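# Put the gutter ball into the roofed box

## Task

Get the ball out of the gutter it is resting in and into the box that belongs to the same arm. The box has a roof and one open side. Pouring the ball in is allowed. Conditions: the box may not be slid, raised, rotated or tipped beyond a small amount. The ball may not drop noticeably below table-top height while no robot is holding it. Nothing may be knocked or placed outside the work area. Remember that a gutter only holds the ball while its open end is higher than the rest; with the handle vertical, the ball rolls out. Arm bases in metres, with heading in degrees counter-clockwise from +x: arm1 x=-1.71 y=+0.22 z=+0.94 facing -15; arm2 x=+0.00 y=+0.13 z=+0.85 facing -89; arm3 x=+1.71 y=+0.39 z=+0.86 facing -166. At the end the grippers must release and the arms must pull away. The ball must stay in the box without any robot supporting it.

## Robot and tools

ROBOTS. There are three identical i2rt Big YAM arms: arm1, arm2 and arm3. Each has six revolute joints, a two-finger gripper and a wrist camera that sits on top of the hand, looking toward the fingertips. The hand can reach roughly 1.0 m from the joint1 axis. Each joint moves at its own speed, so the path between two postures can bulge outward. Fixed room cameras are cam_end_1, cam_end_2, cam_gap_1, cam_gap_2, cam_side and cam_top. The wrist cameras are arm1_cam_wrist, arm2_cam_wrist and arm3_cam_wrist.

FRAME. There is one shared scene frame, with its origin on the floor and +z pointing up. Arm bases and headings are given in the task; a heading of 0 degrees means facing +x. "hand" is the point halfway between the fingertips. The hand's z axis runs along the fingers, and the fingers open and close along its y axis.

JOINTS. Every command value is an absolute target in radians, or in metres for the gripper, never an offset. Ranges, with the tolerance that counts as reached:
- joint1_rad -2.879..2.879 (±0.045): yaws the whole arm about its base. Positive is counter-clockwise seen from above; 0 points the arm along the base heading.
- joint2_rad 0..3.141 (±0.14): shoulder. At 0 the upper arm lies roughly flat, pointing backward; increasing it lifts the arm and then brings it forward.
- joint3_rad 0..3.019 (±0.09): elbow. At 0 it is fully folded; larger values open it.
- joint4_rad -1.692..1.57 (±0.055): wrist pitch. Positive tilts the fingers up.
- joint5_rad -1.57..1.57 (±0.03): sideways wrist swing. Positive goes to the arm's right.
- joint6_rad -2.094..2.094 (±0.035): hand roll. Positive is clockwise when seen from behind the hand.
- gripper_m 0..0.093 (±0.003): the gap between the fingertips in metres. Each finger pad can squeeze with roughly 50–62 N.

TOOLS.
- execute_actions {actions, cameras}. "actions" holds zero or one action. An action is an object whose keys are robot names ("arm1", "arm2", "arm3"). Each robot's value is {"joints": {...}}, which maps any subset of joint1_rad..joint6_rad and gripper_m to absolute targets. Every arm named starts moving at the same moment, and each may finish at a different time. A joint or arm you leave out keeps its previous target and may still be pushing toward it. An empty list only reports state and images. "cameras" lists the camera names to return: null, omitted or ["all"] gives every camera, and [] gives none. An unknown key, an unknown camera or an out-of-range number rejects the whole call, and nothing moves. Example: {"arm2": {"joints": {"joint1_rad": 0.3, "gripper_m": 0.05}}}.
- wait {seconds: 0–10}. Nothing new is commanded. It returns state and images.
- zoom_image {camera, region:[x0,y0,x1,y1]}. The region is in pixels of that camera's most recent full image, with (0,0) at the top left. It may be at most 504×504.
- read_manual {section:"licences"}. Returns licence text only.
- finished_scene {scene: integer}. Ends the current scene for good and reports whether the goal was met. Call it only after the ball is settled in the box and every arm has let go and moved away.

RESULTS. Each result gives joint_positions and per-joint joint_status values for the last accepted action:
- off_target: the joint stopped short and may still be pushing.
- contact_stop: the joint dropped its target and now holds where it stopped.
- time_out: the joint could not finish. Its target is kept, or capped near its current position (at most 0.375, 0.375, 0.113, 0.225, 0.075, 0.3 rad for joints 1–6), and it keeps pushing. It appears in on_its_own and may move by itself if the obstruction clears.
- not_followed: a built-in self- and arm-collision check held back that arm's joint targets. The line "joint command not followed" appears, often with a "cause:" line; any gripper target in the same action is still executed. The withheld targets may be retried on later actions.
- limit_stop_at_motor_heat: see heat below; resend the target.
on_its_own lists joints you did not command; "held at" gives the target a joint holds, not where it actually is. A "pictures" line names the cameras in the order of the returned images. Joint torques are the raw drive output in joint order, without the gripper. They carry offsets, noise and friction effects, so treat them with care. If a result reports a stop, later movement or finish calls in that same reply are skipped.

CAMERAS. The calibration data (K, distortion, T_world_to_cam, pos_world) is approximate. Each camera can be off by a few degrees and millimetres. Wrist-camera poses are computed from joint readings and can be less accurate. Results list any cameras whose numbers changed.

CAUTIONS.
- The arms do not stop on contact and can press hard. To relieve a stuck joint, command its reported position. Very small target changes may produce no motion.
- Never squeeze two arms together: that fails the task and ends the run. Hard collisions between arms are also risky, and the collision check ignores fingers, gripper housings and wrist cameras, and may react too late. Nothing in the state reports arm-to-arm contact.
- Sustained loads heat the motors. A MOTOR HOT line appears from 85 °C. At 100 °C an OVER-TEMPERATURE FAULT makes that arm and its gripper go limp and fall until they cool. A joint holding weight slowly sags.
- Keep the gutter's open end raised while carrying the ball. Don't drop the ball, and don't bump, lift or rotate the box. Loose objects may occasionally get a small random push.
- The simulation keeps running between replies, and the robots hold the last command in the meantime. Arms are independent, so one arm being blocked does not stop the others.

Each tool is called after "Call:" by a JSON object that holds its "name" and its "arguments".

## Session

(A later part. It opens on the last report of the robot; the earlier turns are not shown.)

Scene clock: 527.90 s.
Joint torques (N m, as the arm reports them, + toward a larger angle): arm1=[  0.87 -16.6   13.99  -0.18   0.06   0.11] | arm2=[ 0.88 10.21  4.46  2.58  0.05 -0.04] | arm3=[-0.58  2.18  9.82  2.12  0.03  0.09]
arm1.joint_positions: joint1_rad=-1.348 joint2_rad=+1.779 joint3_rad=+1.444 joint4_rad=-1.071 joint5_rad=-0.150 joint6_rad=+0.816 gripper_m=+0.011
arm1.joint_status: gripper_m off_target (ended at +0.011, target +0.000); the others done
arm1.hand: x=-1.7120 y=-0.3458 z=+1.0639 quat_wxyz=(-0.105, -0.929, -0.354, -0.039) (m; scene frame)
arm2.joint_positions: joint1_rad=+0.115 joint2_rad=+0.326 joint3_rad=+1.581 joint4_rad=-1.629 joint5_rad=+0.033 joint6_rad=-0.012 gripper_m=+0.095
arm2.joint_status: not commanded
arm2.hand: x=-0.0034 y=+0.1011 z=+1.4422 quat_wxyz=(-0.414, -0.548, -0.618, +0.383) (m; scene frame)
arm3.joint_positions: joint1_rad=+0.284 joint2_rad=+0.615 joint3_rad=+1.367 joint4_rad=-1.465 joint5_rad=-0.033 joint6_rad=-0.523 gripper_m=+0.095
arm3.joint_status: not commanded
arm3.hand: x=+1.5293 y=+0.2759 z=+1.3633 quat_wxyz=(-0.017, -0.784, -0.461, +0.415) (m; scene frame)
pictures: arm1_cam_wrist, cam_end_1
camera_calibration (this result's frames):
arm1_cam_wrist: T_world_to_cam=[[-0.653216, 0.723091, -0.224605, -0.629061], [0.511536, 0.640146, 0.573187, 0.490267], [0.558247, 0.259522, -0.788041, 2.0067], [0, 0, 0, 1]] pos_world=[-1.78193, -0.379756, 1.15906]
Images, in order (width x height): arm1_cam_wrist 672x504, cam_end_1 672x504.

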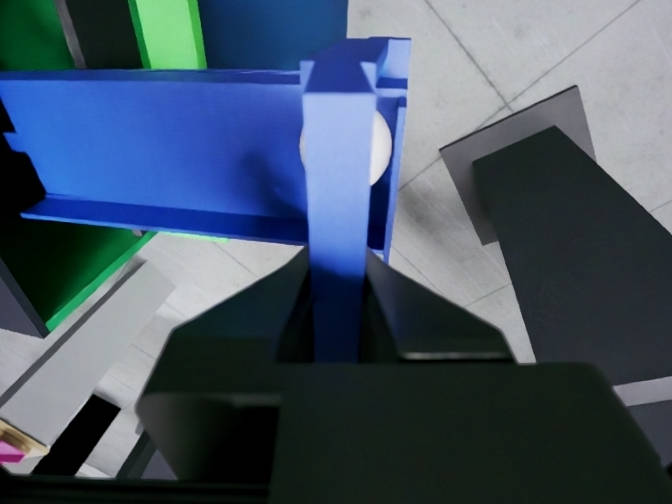

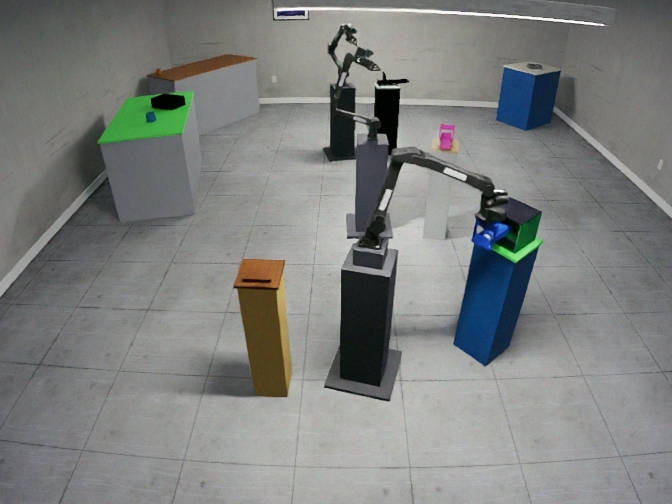

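Call:
{"name": "execute_actions", "arguments": {"actions": [{"arm1": {"joints": {"joint1_rad": -1.30, "joint2_rad": 1.87, "joint3_rad": 1.70, "joint4_rad": -1.287, "joint5_rad": -0.063, "joint6_rad": 0.863, "gripper_m": 0.0}}}], "cameras": ["arm1_cam_wrist", "cam_end_1"]}}

Call:
{"name": "zoom_image", "arguments": {"camera": "cam_end_1", "region": [430, 170, 570, 275]}}

Scene clock: 533.90 s.
Joint torques (N m, as the arm reports them, + toward a larger angle): arm1=[  0.47 -17.81  14.1   -0.3    0.1    0.13] | arm2=[ 0.61 10.23  4.47  2.55  0.07 -0.05] | arm3=[-0.31  2.16  9.76  2.    0.06  0.12]
arm1.joint_positions: joint1_rad=-1.302 joint2_rad=+1.870 joint3_rad=+1.636 joint4_rad=-1.273 joint5_rad=-0.063 joint6_rad=+0.855 gripper_m=+0.011
arm1.joint_status: gripper_m off_target (ended at +0.011, target +0.000); the others done
arm1.hand: x=-1.7005 y=-0.3634 z=+1.0817 quat_wxyz=(-0.041, -0.934, -0.355, -0.020) (m; scene frame)
arm2.joint_positions: joint1_rad=+0.115 joint2_rad=+0.326 joint3_rad=+1.581 joint4_rad=-1.629 joint5_rad=+0.033 joint6_rad=-0.012 gripper_m=+0.095
arm2.joint_status: not commanded
arm2.hand: x=-0.0034 y=+0.1011 z=+1.4422 quat_wxyz=(-0.414, -0.548, -0.618, +0.383) (m; scene frame)
arm3.joint_positions: joint1_rad=+0.284 joint2_rad=+0.615 joint3_rad=+1.367 joint4_rad=-1.465 joint5_rad=-0.033 joint6_rad=-0.523 gripper_m=+0.095
arm3.joint_status: not commanded
arm3.hand: x=+1.5293 y=+0.2759 z=+1.3633 quat_wxyz=(-0.017, -0.784, -0.461, +0.415) (m; scene frame)
pictures: arm1_cam_wrist, cam_end_1
camera_calibration (this result's frames):
arm1_cam_wrist: T_world_to_cam=[[-0.665196, 0.740857, -0.0929797, -0.761196], [0.559274, 0.576874, 0.59534, 0.519704], [0.494699, 0.344016, -0.798076, 1.9524], [0, 0, 0, 1]] pos_world=[-1.76285, -0.407522, 1.17799]
Images, in order (width x height): arm1_cam_wrist 672x504, cam_end_1 672x504.

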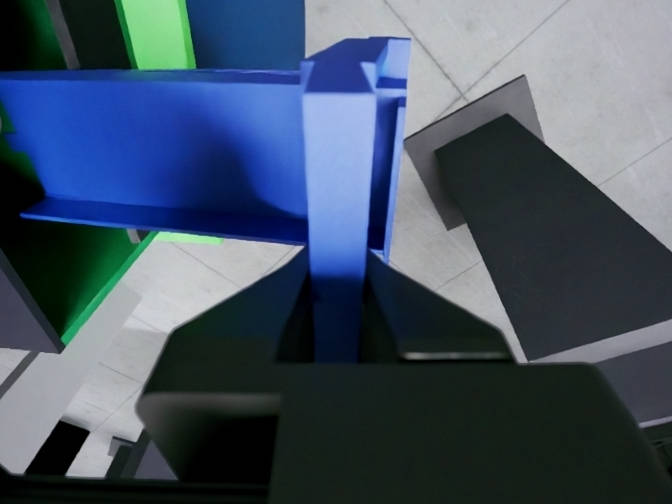

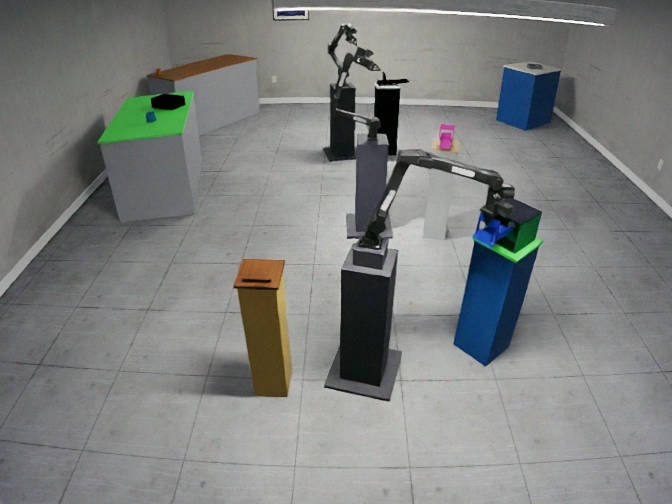

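Region (430, 170, 570, 275) of cam_end_1's 672x504 image, scaled by 3.600, with more detail than that image has; it fills the top 378 rows of this view, and the rest is white.

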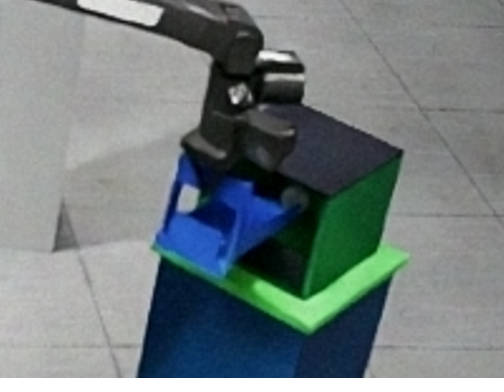

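Call:
{"name": "execute_actions", "arguments": {"actions": [], "cameras": ["arm1_cam_wrist", "cam_end_1"]}}

Call:
{"name": "zoom_image", "arguments": {"camera": "cam_end_1", "region": [430, 170, 570, 275]}}

Scene clock: 538.23 s.
Joint torques (N m, as the arm reports them, + toward a larger angle): arm1=[  0.78 -17.67  14.15  -0.38   0.12   0.13] | arm2=[ 0.84 10.09  4.59  2.58  0.08 -0.05] | arm3=[-0.24  2.2   9.82  2.07  0.03  0.09]
arm1.joint_positions: joint1_rad=-1.302 joint2_rad=+1.870 joint3_rad=+1.636 joint4_rad=-1.273 joint5_rad=-0.063 joint6_rad=+0.855 gripper_m=+0.011
arm1.joint_status: gripper_m off_target (ended at +0.011, target +0.000); the others done
arm1.hand: x=-1.7005 y=-0.3634 z=+1.0817 quat_wxyz=(-0.041, -0.934, -0.355, -0.020) (m; scene frame)
arm2.joint_positions: joint1_rad=+0.115 joint2_rad=+0.326 joint3_rad=+1.581 joint4_rad=-1.629 joint5_rad=+0.033 joint6_rad=-0.012 gripper_m=+0.095
arm2.joint_status: not commanded
arm2.hand: x=-0.0034 y=+0.1011 z=+1.4422 quat_wxyz=(-0.414, -0.548, -0.618, +0.383) (m; scene frame)
arm3.joint_positions: joint1_rad=+0.284 joint2_rad=+0.615 joint3_rad=+1.367 joint4_rad=-1.465 joint5_rad=-0.033 joint6_rad=-0.523 gripper_m=+0.095
arm3.joint_status: not commanded
arm3.hand: x=+1.5293 y=+0.2759 z=+1.3633 quat_wxyz=(-0.017, -0.784, -0.461, +0.415) (m; scene frame)
pictures: arm1_cam_wrist, cam_end_1
camera_calibration (this result's frames):
arm1_cam_wrist: T_world_to_cam=[[-0.665196, 0.740857, -0.0929797, -0.761196], [0.559274, 0.576874, 0.59534, 0.519704], [0.494699, 0.344016, -0.798076, 1.9524], [0, 0, 0, 1]] pos_world=[-1.76285, -0.407522, 1.17799]
Images, in order (width x height): arm1_cam_wrist 672x504, cam_end_1 672x504.

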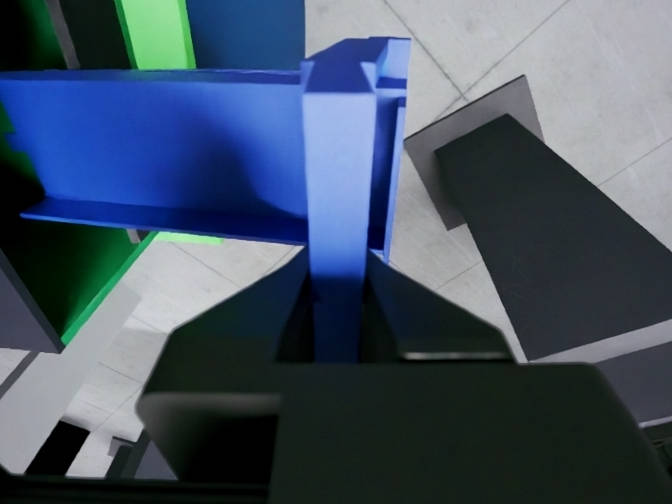

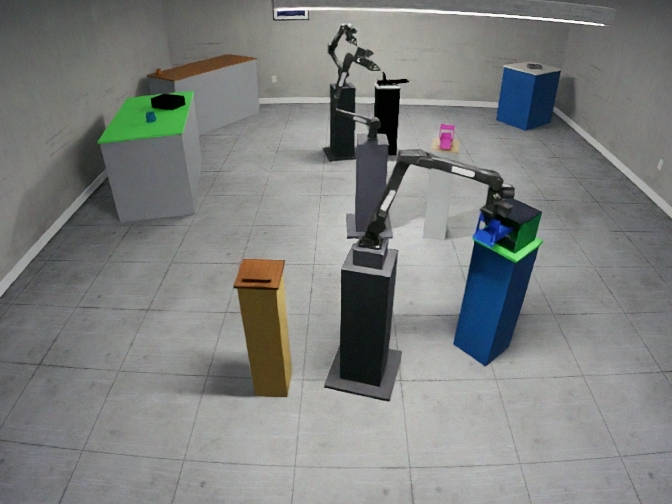

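Region (430, 170, 570, 275) of cam_end_1's 672x504 image, scaled by 3.600, with more detail than that image has; it fills the top 378 rows of this view, and the rest is white.

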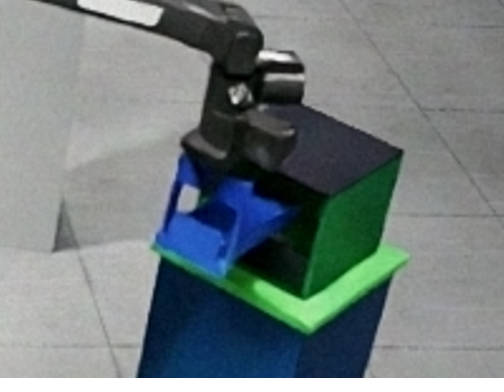

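Call:
{"name": "execute_actions", "arguments": {"actions": [{"arm1": {"joints": {"joint1_rad": -1.349, "joint2_rad": 1.8, "joint3_rad": 1.547, "joint4_rad": -1.252, "joint5_rad": -0.064, "joint6_rad": 0.807, "gripper_m": 0.0}}}], "cameras": []}}

Call:
{"name": "execute_actions", "arguments": {"actions": [{"arm1": {"joints": {"joint1_rad": -1.397, "joint2_rad": 1.735, "joint3_rad": 1.459, "joint4_rad": -1.231, "joint5_rad": -0.065, "joint6_rad": 0.758, "gripper_m": 0.0}}}], "cameras": []}}

Call:
{"name": "execute_actions", "arguments": {"actions": [{"arm1": {"joints": {"joint1_rad": -1.444, "joint2_rad": 1.67, "joint3_rad": 1.37, "joint4_rad": -1.21, "joint5_rad": -0.066, "joint6_rad": 0.71, "gripper_m": 0.0}}}], "cameras": ["arm1_cam_wrist", "cam_end_1"]}}

Call:
{"name": "zoom_image", "arguments": {"camera": "cam_end_1", "region": [430, 170, 570, 275]}}

Scene clock: 555.27 s.
Joint torques (N m, as the arm reports them, + toward a larger angle): arm1=[  0.89 -17.12   8.27   0.82   0.07  -0.04] | arm2=[ 0.49 10.14  4.44  2.5   0.06 -0.05] | arm3=[-0.31  2.17  9.83  2.08  0.03  0.11]
arm1.joint_positions: joint1_rad=-1.350 joint2_rad=+1.805 joint3_rad=+1.557 joint4_rad=-1.265 joint5_rad=-0.063 joint6_rad=+0.816 gripper_m=+0.011
arm1.joint_status: gripper_m off_target (ended at +0.011, target +0.000); the others done
arm1.hand: x=-1.7279 y=-0.3381 z=+1.0872 quat_wxyz=(-0.039, -0.936, -0.350, -0.020) (m; scene frame)
arm2.joint_positions: joint1_rad=+0.115 joint2_rad=+0.326 joint3_rad=+1.581 joint4_rad=-1.629 joint5_rad=+0.033 joint6_rad=-0.012 gripper_m=+0.095
arm2.joint_status: not commanded
arm2.hand: x=-0.0034 y=+0.1011 z=+1.4422 quat_wxyz=(-0.414, -0.548, -0.618, +0.383) (m; scene frame)
arm3.joint_positions: joint1_rad=+0.284 joint2_rad=+0.615 joint3_rad=+1.367 joint4_rad=-1.465 joint5_rad=-0.033 joint6_rad=-0.523 gripper_m=+0.095
arm3.joint_status: not commanded
arm3.hand: x=+1.5293 y=+0.2759 z=+1.3633 quat_wxyz=(-0.017, -0.784, -0.461, +0.415) (m; scene frame)
pictures: none
No camera images: the call's "cameras" was empty. Leave "cameras" out to get every camera's image.

Scene clock: 556.13 s.
Joint torques (N m, as the arm reports them, + toward a larger angle): arm1=[  0.69 -17.2    8.28   0.82   0.04  -0.03] | arm2=[ 0.76 10.7   4.51  2.55  0.1  -0.06] | arm3=[-0.59  2.09  9.78  2.05  0.05  0.12]
arm1.joint_positions: joint1_rad=-1.397 joint2_rad=+1.753 joint3_rad=+1.468 joint4_rad=-1.246 joint5_rad=-0.063 joint6_rad=+0.768 gripper_m=+0.011
arm1.joint_status: gripper_m off_target (ended at +0.011, target +0.000); the others done
arm1.hand: x=-1.7520 y=-0.3102 z=+1.0805 quat_wxyz=(-0.031, -0.936, -0.350, -0.022) (m; scene frame)
arm2.joint_positions: joint1_rad=+0.115 joint2_rad=+0.326 joint3_rad=+1.581 joint4_rad=-1.629 joint5_rad=+0.033 joint6_rad=-0.012 gripper_m=+0.095
arm2.joint_status: not commanded
arm2.hand: x=-0.0034 y=+0.1011 z=+1.4422 quat_wxyz=(-0.414, -0.548, -0.618, +0.383) (m; scene frame)
arm3.joint_positions: joint1_rad=+0.284 joint2_rad=+0.615 joint3_rad=+1.367 joint4_rad=-1.465 joint5_rad=-0.033 joint6_rad=-0.523 gripper_m=+0.095
arm3.joint_status: not commanded
arm3.hand: x=+1.5293 y=+0.2759 z=+1.3633 quat_wxyz=(-0.017, -0.784, -0.461, +0.415) (m; scene frame)
pictures: none
No camera images: the call's "cameras" was empty. Leave "cameras" out to get every camera's image.

Scene clock: 556.97 s.
Joint torques (N m, as the arm reports them, + toward a larger angle): arm1=[  0.65 -15.78   8.1    0.86   0.    -0.02] | arm2=[ 1.02 10.13  4.5   2.43  0.06 -0.07] | arm3=[-0.66  2.4   9.73  2.01  0.05  0.11]
arm1.joint_positions: joint1_rad=-1.444 joint2_rad=+1.682 joint3_rad=+1.380 joint4_rad=-1.225 joint5_rad=-0.063 joint6_rad=+0.720 gripper_m=+0.011
arm1.joint_status: gripper_m off_target (ended at +0.011, target +0.000); the others done
arm1.hand: x=-1.7729 y=-0.2816 z=+1.0832 quat_wxyz=(-0.034, -0.936, -0.351, -0.019) (m; scene frame)
arm2.joint_positions: joint1_rad=+0.115 joint2_rad=+0.326 joint3_rad=+1.581 joint4_rad=-1.629 joint5_rad=+0.033 joint6_rad=-0.012 gripper_m=+0.095
arm2.joint_status: not commanded
arm2.hand: x=-0.0034 y=+0.1011 z=+1.4422 quat_wxyz=(-0.414, -0.548, -0.618, +0.383) (m; scene frame)
arm3.joint_positions: joint1_rad=+0.284 joint2_rad=+0.615 joint3_rad=+1.367 joint4_rad=-1.465 joint5_rad=-0.033 joint6_rad=-0.523 gripper_m=+0.095
arm3.joint_status: not commanded
arm3.hand: x=+1.5293 y=+0.2759 z=+1.3633 quat_wxyz=(-0.017, -0.784, -0.461, +0.415) (m; scene frame)
pictures: arm1_cam_wrist, cam_end_1
camera_calibration (this result's frames):
arm1_cam_wrist: T_world_to_cam=[[-0.660057, 0.746919, -0.0802268, -0.8728], [0.567543, 0.565788, 0.598146, 0.520632], [0.492158, 0.349278, -0.797361, 1.95748], [0, 0, 0, 1]] pos_world=[-1.83497, -0.326361, 1.17938]
Images, in order (width x height): arm1_cam_wrist 672x504, cam_end_1 672x504.

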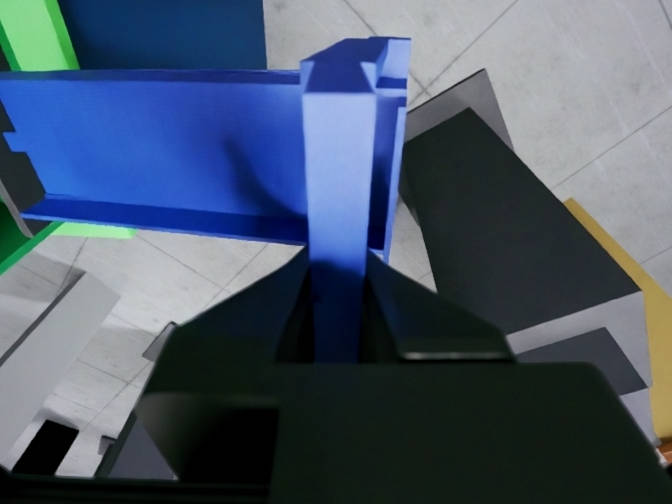

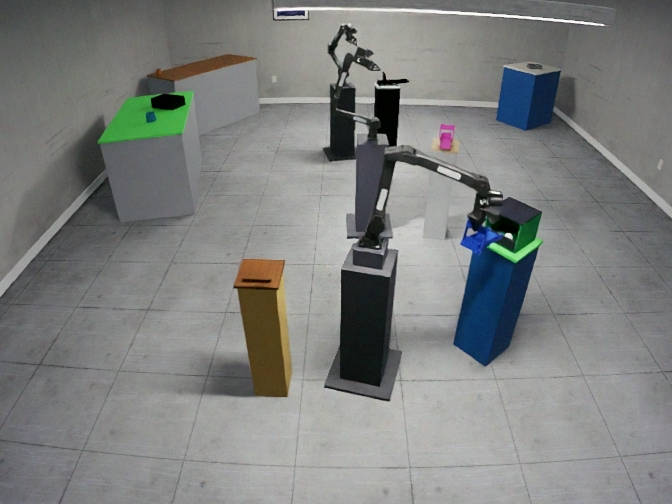

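Region (430, 170, 570, 275) of cam_end_1's 672x504 image, scaled by 3.600, with more detail than that image has; it fills the top 378 rows of this view, and the rest is white.

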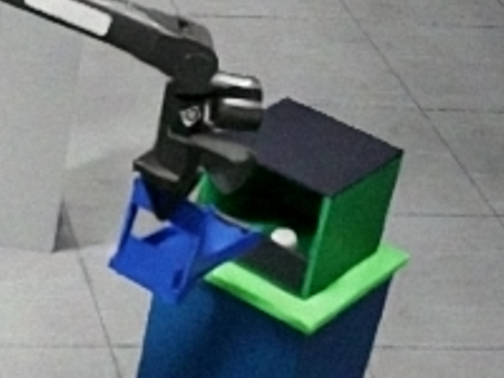

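Call:
{"name": "execute_actions", "arguments": {"actions": [{"arm1": {"joints": {"joint1_rad": -1.444, "joint2_rad": 1.384, "joint3_rad": 1.38, "joint4_rad": -1.56, "joint5_rad": -0.066, "joint6_rad": 0.71, "gripper_m": 0.0}}}], "cameras": []}}

Call:
{"name": "execute_actions", "arguments": {"actions": [{"arm1": {"joints": {"joint1_rad": 1.863, "joint2_rad": 1.384, "joint3_rad": 1.38, "joint4_rad": -1.56, "joint5_rad": -0.182, "joint6_rad": 0.075, "gripper_m": 0.0}}}], "cameras": []}}

Call:
{"name": "execute_actions", "arguments": {"actions": [{"arm1": {"joints": {"joint1_rad": 1.863, "joint2_rad": 1.85, "joint3_rad": 1.382, "joint4_rad": -1.05, "joint5_rad": -0.182, "joint6_rad": 0.075, "gripper_m": 0.0}}}], "cameras": ["arm1_cam_wrist", "cam_end_1"]}}

Call:
{"name": "zoom_image", "arguments": {"camera": "cam_end_1", "region": [200, 190, 320, 300]}}

Scene clock: 575.40 s.
Joint torques (N m, as the arm reports them, + toward a larger angle): arm1=[  0.62 -11.06   9.29  -0.42   0.    -0.03] | arm2=[ 0.34 10.52  4.42  2.5   0.06 -0.05] | arm3=[-0.24  2.14  9.79  2.1   0.05  0.12]
arm1.joint_positions: joint1_rad=-1.444 joint2_rad=+1.380 joint3_rad=+1.380 joint4_rad=-1.547 joint5_rad=-0.063 joint6_rad=+0.718 gripper_m=+0.011
arm1.joint_status: gripper_m off_target (ended at +0.011, target +0.000); the others done
arm1.hand: x=-1.7596 y=-0.1804 z=+1.2128 quat_wxyz=(-0.026, -0.936, -0.351, -0.024) (m; scene frame)
arm2.joint_positions: joint1_rad=+0.115 joint2_rad=+0.326 joint3_rad=+1.581 joint4_rad=-1.629 joint5_rad=+0.033 joint6_rad=-0.012 gripper_m=+0.095
arm2.joint_status: not commanded
arm2.hand: x=-0.0034 y=+0.1011 z=+1.4422 quat_wxyz=(-0.414, -0.548, -0.618, +0.383) (m; scene frame)
arm3.joint_positions: joint1_rad=+0.284 joint2_rad=+0.615 joint3_rad=+1.367 joint4_rad=-1.465 joint5_rad=-0.033 joint6_rad=-0.523 gripper_m=+0.095
arm3.joint_status: not commanded
arm3.hand: x=+1.5293 y=+0.2759 z=+1.3633 quat_wxyz=(-0.017, -0.784, -0.461, +0.415) (m; scene frame)
pictures: none
No camera images: the call's "cameras" was empty. Leave "cameras" out to get every camera's image.

Scene clock: 578.10 s.
Joint torques (N m, as the arm reports them, + toward a larger angle): arm1=[  0.51 -10.98   9.34  -0.4   -0.08  -0.03] | arm2=[ 0.68 10.21  4.56  2.5   0.09 -0.04] | arm3=[-0.36  2.    9.75  2.    0.06  0.09]
arm1.joint_positions: joint1_rad=+1.866 joint2_rad=+1.385 joint3_rad=+1.380 joint4_rad=-1.547 joint5_rad=-0.181 joint6_rad=+0.082 gripper_m=+0.011
arm1.joint_status: gripper_m off_target (ended at +0.011, target +0.000); the others done
arm1.hand: x=-1.7598 y=+0.6259 z=+1.2145 quat_wxyz=(+0.060, +0.688, -0.721, -0.067) (m; scene frame)
arm2.joint_positions: joint1_rad=+0.115 joint2_rad=+0.326 joint3_rad=+1.581 joint4_rad=-1.629 joint5_rad=+0.033 joint6_rad=-0.012 gripper_m=+0.095
arm2.joint_status: not commanded
arm2.hand: x=-0.0034 y=+0.1011 z=+1.4422 quat_wxyz=(-0.414, -0.548, -0.618, +0.383) (m; scene frame)
arm3.joint_positions: joint1_rad=+0.284 joint2_rad=+0.615 joint3_rad=+1.367 joint4_rad=-1.465 joint5_rad=-0.033 joint6_rad=-0.523 gripper_m=+0.095
arm3.joint_status: not commanded
arm3.hand: x=+1.5293 y=+0.2759 z=+1.3633 quat_wxyz=(-0.017, -0.784, -0.461, +0.415) (m; scene frame)
pictures: none
No camera images: the call's "cameras" was empty. Leave "cameras" out to get every camera's image.

Scene clock: 579.43 s.
Joint torques (N m, as the arm reports them, + toward a larger angle): arm1=[  0.3  -17.89   8.45   0.89  -0.08  -0.02] | arm2=[ 0.54 10.08  4.43  2.51  0.09 -0.02] | arm3=[-0.83  1.72  9.74  2.01  0.03  0.12]
arm1.joint_positions: joint1_rad=+1.866 joint2_rad=+1.866 joint3_rad=+1.380 joint4_rad=-1.066 joint5_rad=-0.181 joint6_rad=+0.081 gripper_m=+0.011
arm1.joint_status: gripper_m off_target (ended at +0.011, target +0.000); the others done
arm1.hand: x=-1.7636 y=+0.7600 z=+0.9957 quat_wxyz=(+0.060, +0.688, -0.720, -0.066) (m; scene frame)
arm2.joint_positions: joint1_rad=+0.115 joint2_rad=+0.326 joint3_rad=+1.581 joint4_rad=-1.629 joint5_rad=+0.033 joint6_rad=-0.012 gripper_m=+0.095
arm2.joint_status: not commanded
arm2.hand: x=-0.0034 y=+0.1011 z=+1.4422 quat_wxyz=(-0.414, -0.548, -0.618, +0.383) (m; scene frame)
arm3.joint_positions: joint1_rad=+0.284 joint2_rad=+0.615 joint3_rad=+1.367 joint4_rad=-1.465 joint5_rad=-0.033 joint6_rad=-0.523 gripper_m=+0.095
arm3.joint_status: not commanded
arm3.hand: x=+1.5293 y=+0.2759 z=+1.3633 quat_wxyz=(-0.017, -0.784, -0.461, +0.415) (m; scene frame)
pictures: arm1_cam_wrist, cam_end_1
camera_calibration (this result's frames):
arm1_cam_wrist: T_world_to_cam=[[0.982963, -0.0378056, -0.179874, 1.94156], [0.0741418, -0.813916, 0.576233, 0.178577], [-0.168187, -0.579752, -0.797246, 1.06068], [0, 0, 0, 1]] pos_world=[-1.74332, 0.833679, 1.09195]
Images, in order (width x height): arm1_cam_wrist 672x504, cam_end_1 672x504.

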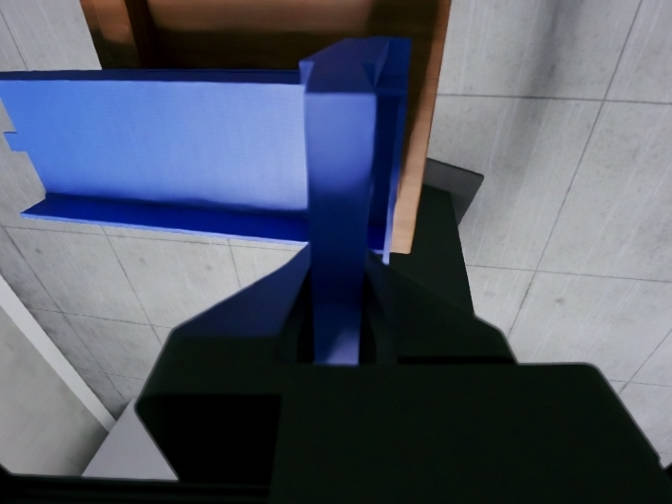

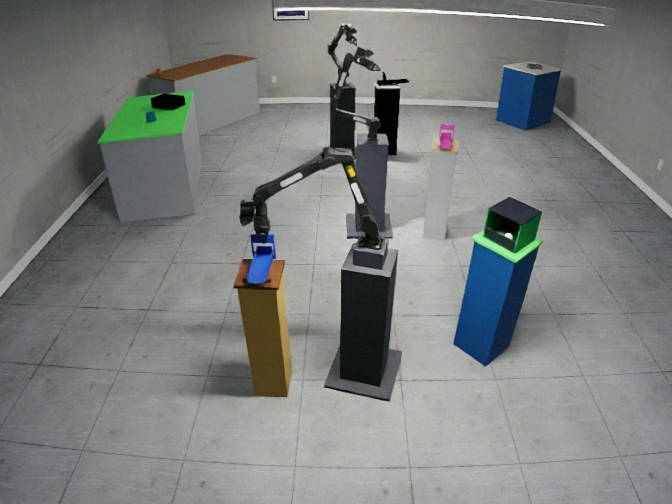

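Region (200, 190, 320, 300) of cam_end_1's 672x504 image, scaled by 4.200, with more detail than that image has; it fills the top 462 rows of this view, and the rest is white.

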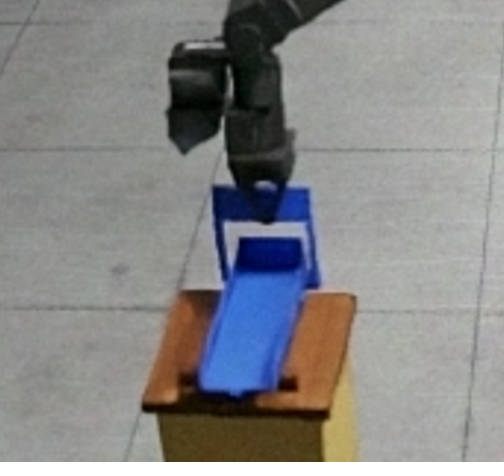

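Call:
{"name": "execute_actions", "arguments": {"actions": [{"arm1": {"joints": {"joint1_rad": 1.863, "joint2_rad": 1.905, "joint3_rad": 1.382, "joint4_rad": -0.995, "joint5_rad": -0.182, "joint6_rad": 0.075, "gripper_m": 0.0}}}], "cameras": ["cam_end_1"]}}

Call:
{"name": "zoom_image", "arguments": {"camera": "cam_end_1", "region": [200, 190, 320, 300]}}

Scene clock: 584.87 s.
Joint torques (N m, as the arm reports them, + toward a larger angle): arm1=[  0.28 -15.93   8.29   1.09  -0.09  -0.02] | arm2=[ 0.82  9.94  4.52  2.44  0.07 -0.04] | arm3=[-0.33  1.94  9.79  2.08  0.03  0.13]
arm1.joint_positions: joint1_rad=+1.866 joint2_rad=+1.892 joint3_rad=+1.380 joint4_rad=-1.013 joint5_rad=-0.181 joint6_rad=+0.081 gripper_m=+0.011
arm1.joint_status: gripper_m off_target (ended at +0.011, target +0.000); the others done
arm1.hand: x=-1.7639 y=+0.7708 z=+0.9830 quat_wxyz=(+0.050, +0.689, -0.719, -0.077) (m; scene frame)
arm2.joint_positions: joint1_rad=+0.115 joint2_rad=+0.326 joint3_rad=+1.581 joint4_rad=-1.629 joint5_rad=+0.033 joint6_rad=-0.012 gripper_m=+0.095
arm2.joint_status: not commanded
arm2.hand: x=-0.0034 y=+0.1011 z=+1.4422 quat_wxyz=(-0.414, -0.548, -0.618, +0.383) (m; scene frame)
arm3.joint_positions: joint1_rad=+0.284 joint2_rad=+0.615 joint3_rad=+1.367 joint4_rad=-1.465 joint5_rad=-0.033 joint6_rad=-0.523 gripper_m=+0.095
arm3.joint_status: not commanded
arm3.hand: x=+1.5293 y=+0.2759 z=+1.3633 quat_wxyz=(-0.017, -0.784, -0.461, +0.415) (m; scene frame)
pictures: cam_end_1
Images, in order (width x height): cam_end_1 672x504.

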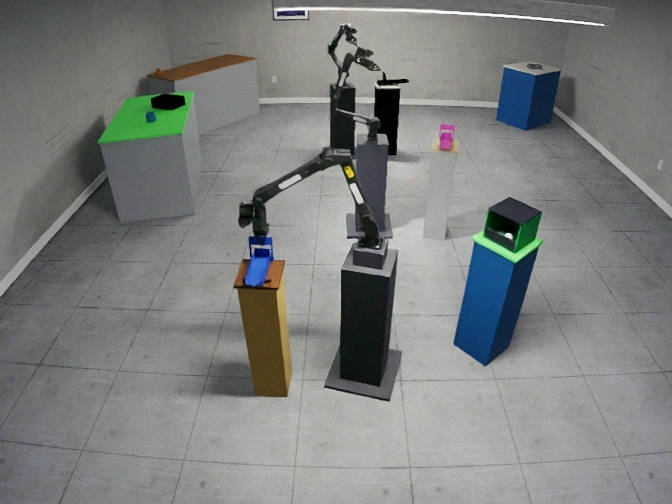

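Region (200, 190, 320, 300) of cam_end_1's 672x504 image, scaled by 4.200, with more detail than that image has; it fills the top 462 rows of this view, and the rest is white.

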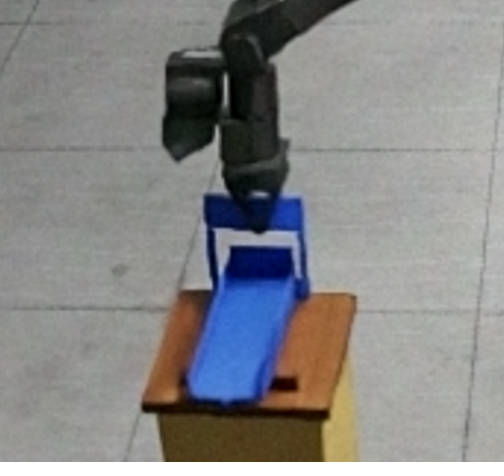

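Call:
{"name": "execute_actions", "arguments": {"actions": [{"arm1": {"joints": {"joint1_rad": 1.863, "joint2_rad": 1.892, "joint3_rad": 1.343, "joint4_rad": -0.975, "joint5_rad": -0.182, "joint6_rad": 0.075, "gripper_m": 0.0}}}], "cameras": []}}

Call:
{"name": "execute_actions", "arguments": {"actions": [{"arm1": {"joints": {"gripper_m": 0.07}}}], "cameras": ["cam_end_1", "arm1_cam_wrist"]}}

Call:
{"name": "zoom_image", "arguments": {"camera": "cam_end_1", "region": [200, 190, 320, 300]}}

Scene clock: 591.10 s.
Joint torques (N m, as the arm reports them, + toward a larger angle): arm1=[  0.26 -16.56   6.88   0.87  -0.04  -0.02] | arm2=[ 0.86 10.4   4.43  2.54  0.07 -0.05] | arm3=[-0.42  1.93  9.82  2.    0.04  0.12]
arm1.joint_positions: joint1_rad=+1.866 joint2_rad=+1.892 joint3_rad=+1.358 joint4_rad=-0.990 joint5_rad=-0.182 joint6_rad=+0.082 gripper_m=+0.011
arm1.joint_status: gripper_m off_target (ended at +0.011, target +0.000); the others done
arm1.hand: x=-1.7640 y=+0.7670 z=+0.9759 quat_wxyz=(+0.051, +0.689, -0.719, -0.078) (m; scene frame)
arm2.joint_positions: joint1_rad=+0.115 joint2_rad=+0.326 joint3_rad=+1.581 joint4_rad=-1.629 joint5_rad=+0.033 joint6_rad=-0.012 gripper_m=+0.095
arm2.joint_status: not commanded
arm2.hand: x=-0.0034 y=+0.1011 z=+1.4422 quat_wxyz=(-0.414, -0.548, -0.618, +0.383) (m; scene frame)
arm3.joint_positions: joint1_rad=+0.284 joint2_rad=+0.615 joint3_rad=+1.367 joint4_rad=-1.465 joint5_rad=-0.033 joint6_rad=-0.523 gripper_m=+0.095
arm3.joint_status: not commanded
arm3.hand: x=+1.5293 y=+0.2759 z=+1.3633 quat_wxyz=(-0.017, -0.784, -0.461, +0.415) (m; scene frame)
pictures: none
No camera images: the call's "cameras" was empty. Leave "cameras" out to get every camera's image.

Scene clock: 591.77 s.
Joint torques (N m, as the arm reports them, + toward a larger angle): arm1=[  0.27 -16.91   6.95   0.89  -0.07  -0.02] | arm2=[ 0.78 10.11  4.42  2.56  0.07 -0.02] | arm3=[-0.32  2.06  9.87  1.99  0.04  0.09]
arm1.joint_positions: joint1_rad=+1.866 joint2_rad=+1.892 joint3_rad=+1.358 joint4_rad=-0.990 joint5_rad=-0.181 joint6_rad=+0.082 gripper_m=+0.070
arm1.joint_status: all done
arm1.hand: x=-1.7639 y=+0.7670 z=+0.9758 quat_wxyz=(+0.050, +0.689, -0.719, -0.077) (m; scene frame)
arm2.joint_positions: joint1_rad=+0.115 joint2_rad=+0.326 joint3_rad=+1.581 joint4_rad=-1.629 joint5_rad=+0.033 joint6_rad=-0.012 gripper_m=+0.095
arm2.joint_status: not commanded
arm2.hand: x=-0.0034 y=+0.1011 z=+1.4422 quat_wxyz=(-0.414, -0.548, -0.618, +0.383) (m; scene frame)
arm3.joint_positions: joint1_rad=+0.284 joint2_rad=+0.615 joint3_rad=+1.367 joint4_rad=-1.465 joint5_rad=-0.033 joint6_rad=-0.523 gripper_m=+0.095
arm3.joint_status: not commanded
arm3.hand: x=+1.5293 y=+0.2759 z=+1.3633 quat_wxyz=(-0.017, -0.784, -0.461, +0.415) (m; scene frame)
pictures: arm1_cam_wrist, cam_end_1
camera_calibration (this result's frames):
arm1_cam_wrist: T_world_to_cam=[[0.98262, -0.0331341, -0.182649, 1.93705], [0.0746208, -0.830435, 0.552096, 0.232813], [-0.169971, -0.55613, -0.813529, 1.04343], [0, 0, 0, 1]] pos_world=[-1.74341, 0.837799, 1.07412]
Images, in order (width x height): arm1_cam_wrist 672x504, cam_end_1 672x504.

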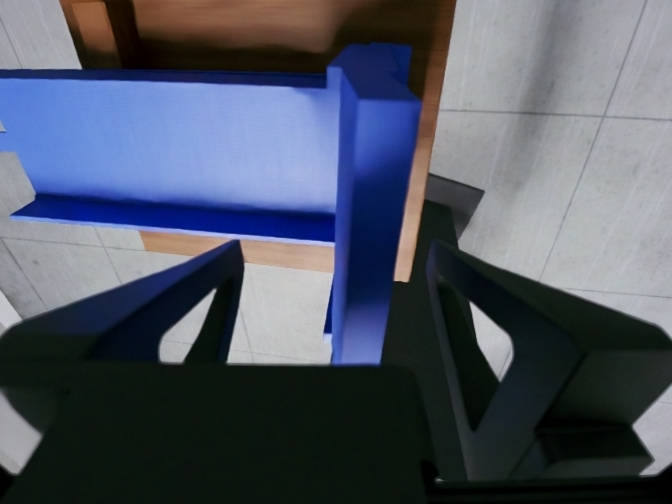

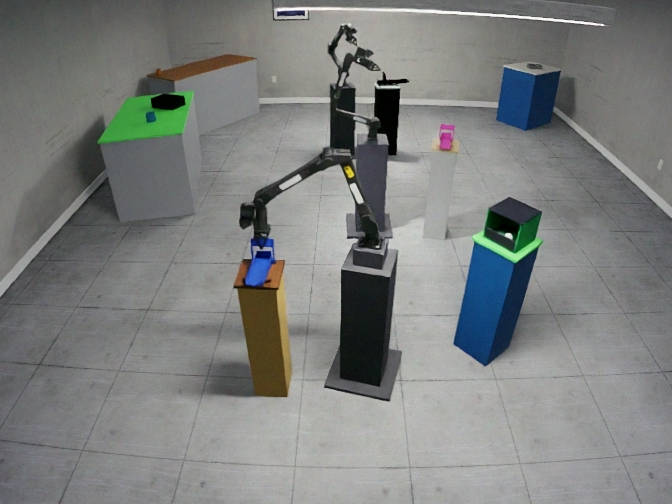

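Region (200, 190, 320, 300) of cam_end_1's 672x504 image, scaled by 4.200, with more detail than that image has; it fills the top 462 rows of this view, and the rest is white.

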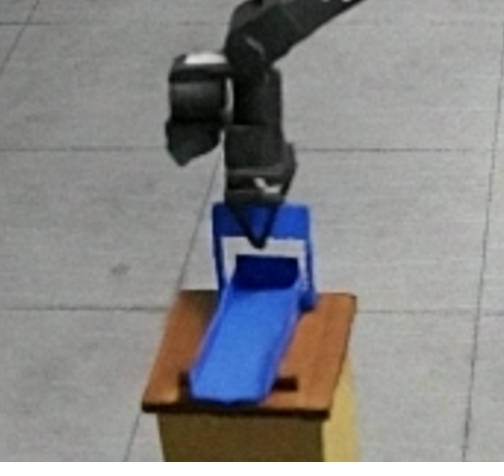

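Released on the table. Now lift clear.

Call:
{"name": "execute_actions", "arguments": {"actions": [{"arm1": {"joints": {"joint2_rad": 1.6, "joint3_rad": 1.358, "joint4_rad": -1.28, "gripper_m": 0.093}}}], "cameras": ["cam_end_1"]}}

Call:
{"name": "zoom_image", "arguments": {"camera": "cam_end_1", "region": [430, 170, 570, 275]}}

Scene clock: 596.10 s.
Joint torques (N m, as the arm reports them, + toward a larger angle): arm1=[  0.34 -12.58   9.12  -0.44  -0.06  -0.02] | arm2=[ 0.97 10.2   4.51  2.56  0.06 -0.04] | arm3=[-0.34  2.08  9.8   2.05  0.04  0.12]
arm1.joint_positions: joint1_rad=+1.866 joint2_rad=+1.583 joint3_rad=+1.358 joint4_rad=-1.263 joint5_rad=-0.181 joint6_rad=+0.082 gripper_m=+0.093
arm1.joint_status: all done
arm1.hand: x=-1.7623 y=+0.7074 z=+1.1255 quat_wxyz=(+0.038, +0.689, -0.718, -0.090) (m; scene frame)
arm2.joint_positions: joint1_rad=+0.115 joint2_rad=+0.326 joint3_rad=+1.581 joint4_rad=-1.629 joint5_rad=+0.033 joint6_rad=-0.012 gripper_m=+0.095
arm2.joint_status: not commanded
arm2.hand: x=-0.0034 y=+0.1011 z=+1.4422 quat_wxyz=(-0.414, -0.548, -0.618, +0.383) (m; scene frame)
arm3.joint_positions: joint1_rad=+0.284 joint2_rad=+0.615 joint3_rad=+1.367 joint4_rad=-1.465 joint5_rad=-0.033 joint6_rad=-0.523 gripper_m=+0.095
arm3.joint_status: not commanded
arm3.hand: x=+1.5293 y=+0.2759 z=+1.3633 quat_wxyz=(-0.017, -0.784, -0.461, +0.415) (m; scene frame)
pictures: cam_end_1
Images, in order (width x height): cam_end_1 672x504.

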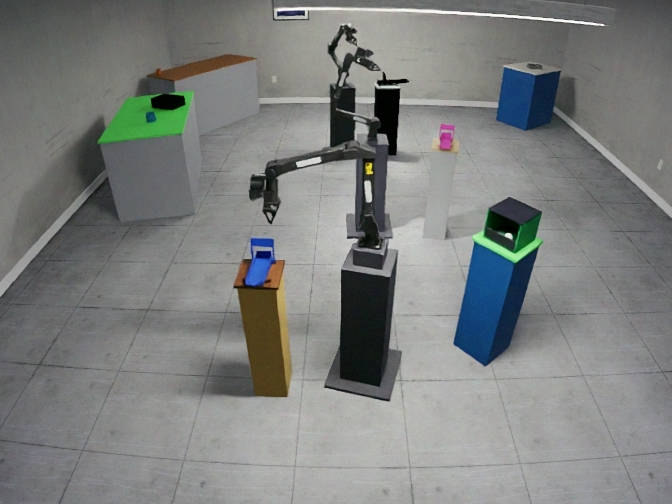

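Region (430, 170, 570, 275) of cam_end_1's 672x504 image, scaled by 3.600, with more detail than that image has; it fills the top 378 rows of this view, and the rest is white.

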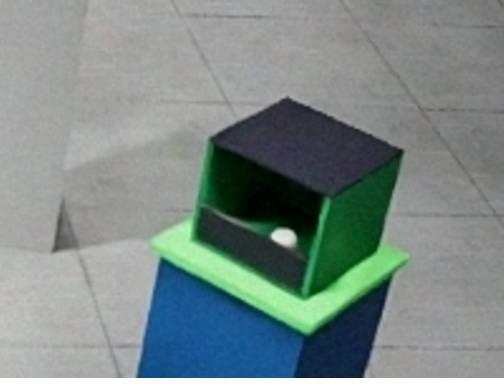

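Call:
{"name": "execute_actions", "arguments": {"actions": [], "cameras": ["cam_end_1", "cam_top", "arm1_cam_wrist"]}}

Scene clock: 610.30 s.
Joint torques (N m, as the arm reports them, + toward a larger angle): arm1=[  0.27 -12.37   9.18  -0.41  -0.07  -0.02] | arm2=[ 0.5  10.43  4.47  2.47  0.06 -0.04] | arm3=[-0.47  1.96  9.83  2.03  0.04  0.12]
arm1.joint_positions: joint1_rad=+1.866 joint2_rad=+1.583 joint3_rad=+1.358 joint4_rad=-1.263 joint5_rad=-0.181 joint6_rad=+0.082 gripper_m=+0.093
arm1.joint_status: all done
arm1.hand: x=-1.7623 y=+0.7074 z=+1.1255 quat_wxyz=(+0.038, +0.689, -0.718, -0.090) (m; scene frame)
arm2.joint_positions: joint1_rad=+0.115 joint2_rad=+0.326 joint3_rad=+1.581 joint4_rad=-1.629 joint5_rad=+0.033 joint6_rad=-0.012 gripper_m=+0.095
arm2.joint_status: not commanded
arm2.hand: x=-0.0034 y=+0.1011 z=+1.4422 quat_wxyz=(-0.414, -0.548, -0.618, +0.383) (m; scene frame)
arm3.joint_positions: joint1_rad=+0.284 joint2_rad=+0.615 joint3_rad=+1.367 joint4_rad=-1.465 joint5_rad=-0.033 joint6_rad=-0.523 gripper_m=+0.095
arm3.joint_status: not commanded
arm3.hand: x=+1.5293 y=+0.2759 z=+1.3633 quat_wxyz=(-0.017, -0.784, -0.461, +0.415) (m; scene frame)
pictures: arm1_cam_wrist, cam_end_1, cam_top
camera_calibration (this result's frames):
arm1_cam_wrist: T_world_to_cam=[[0.982404, -0.0265075, -0.184877, 1.95835], [0.075355, -0.849474, 0.522221, 0.149013], [-0.170891, -0.526964, -0.83253, 1.13142], [0, 0, 0, 1]] pos_world=[-1.74177, 0.774713, 1.22618]
Images, in order (width x height): arm1_cam_wrist 672x504, cam_end_1 672x504, cam_top 672x504.

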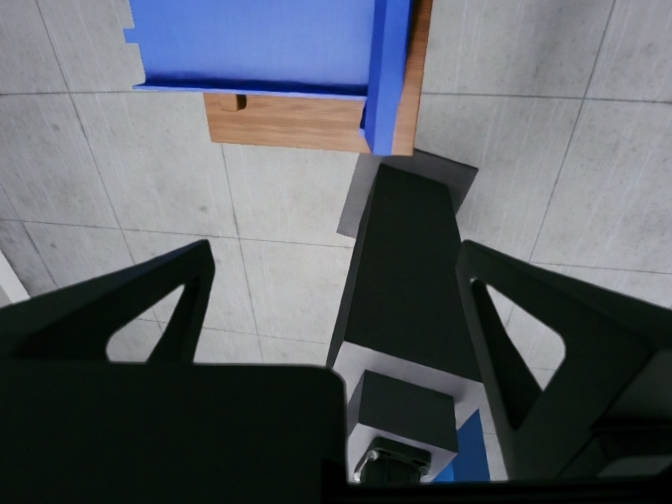

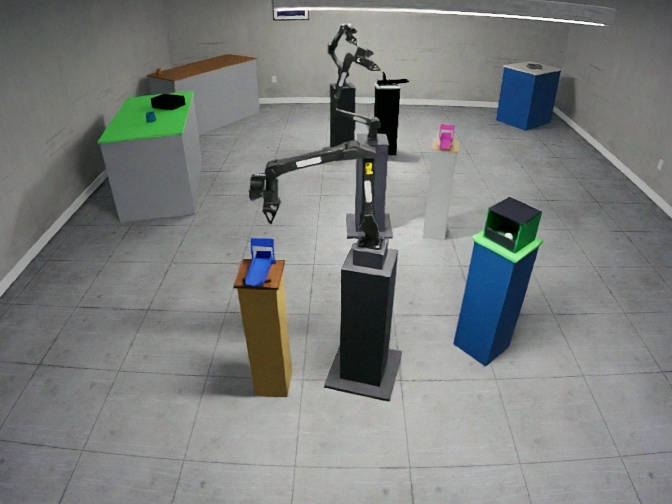

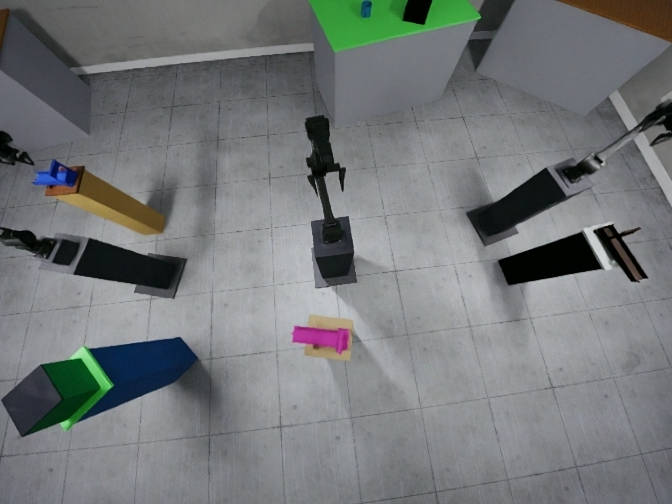

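The ball is in the box and the arm is clear. Finishing scene 1.

Call:
{"name": "finished_scene", "arguments": {"scene": 1}}

The scene is finished: the task was done.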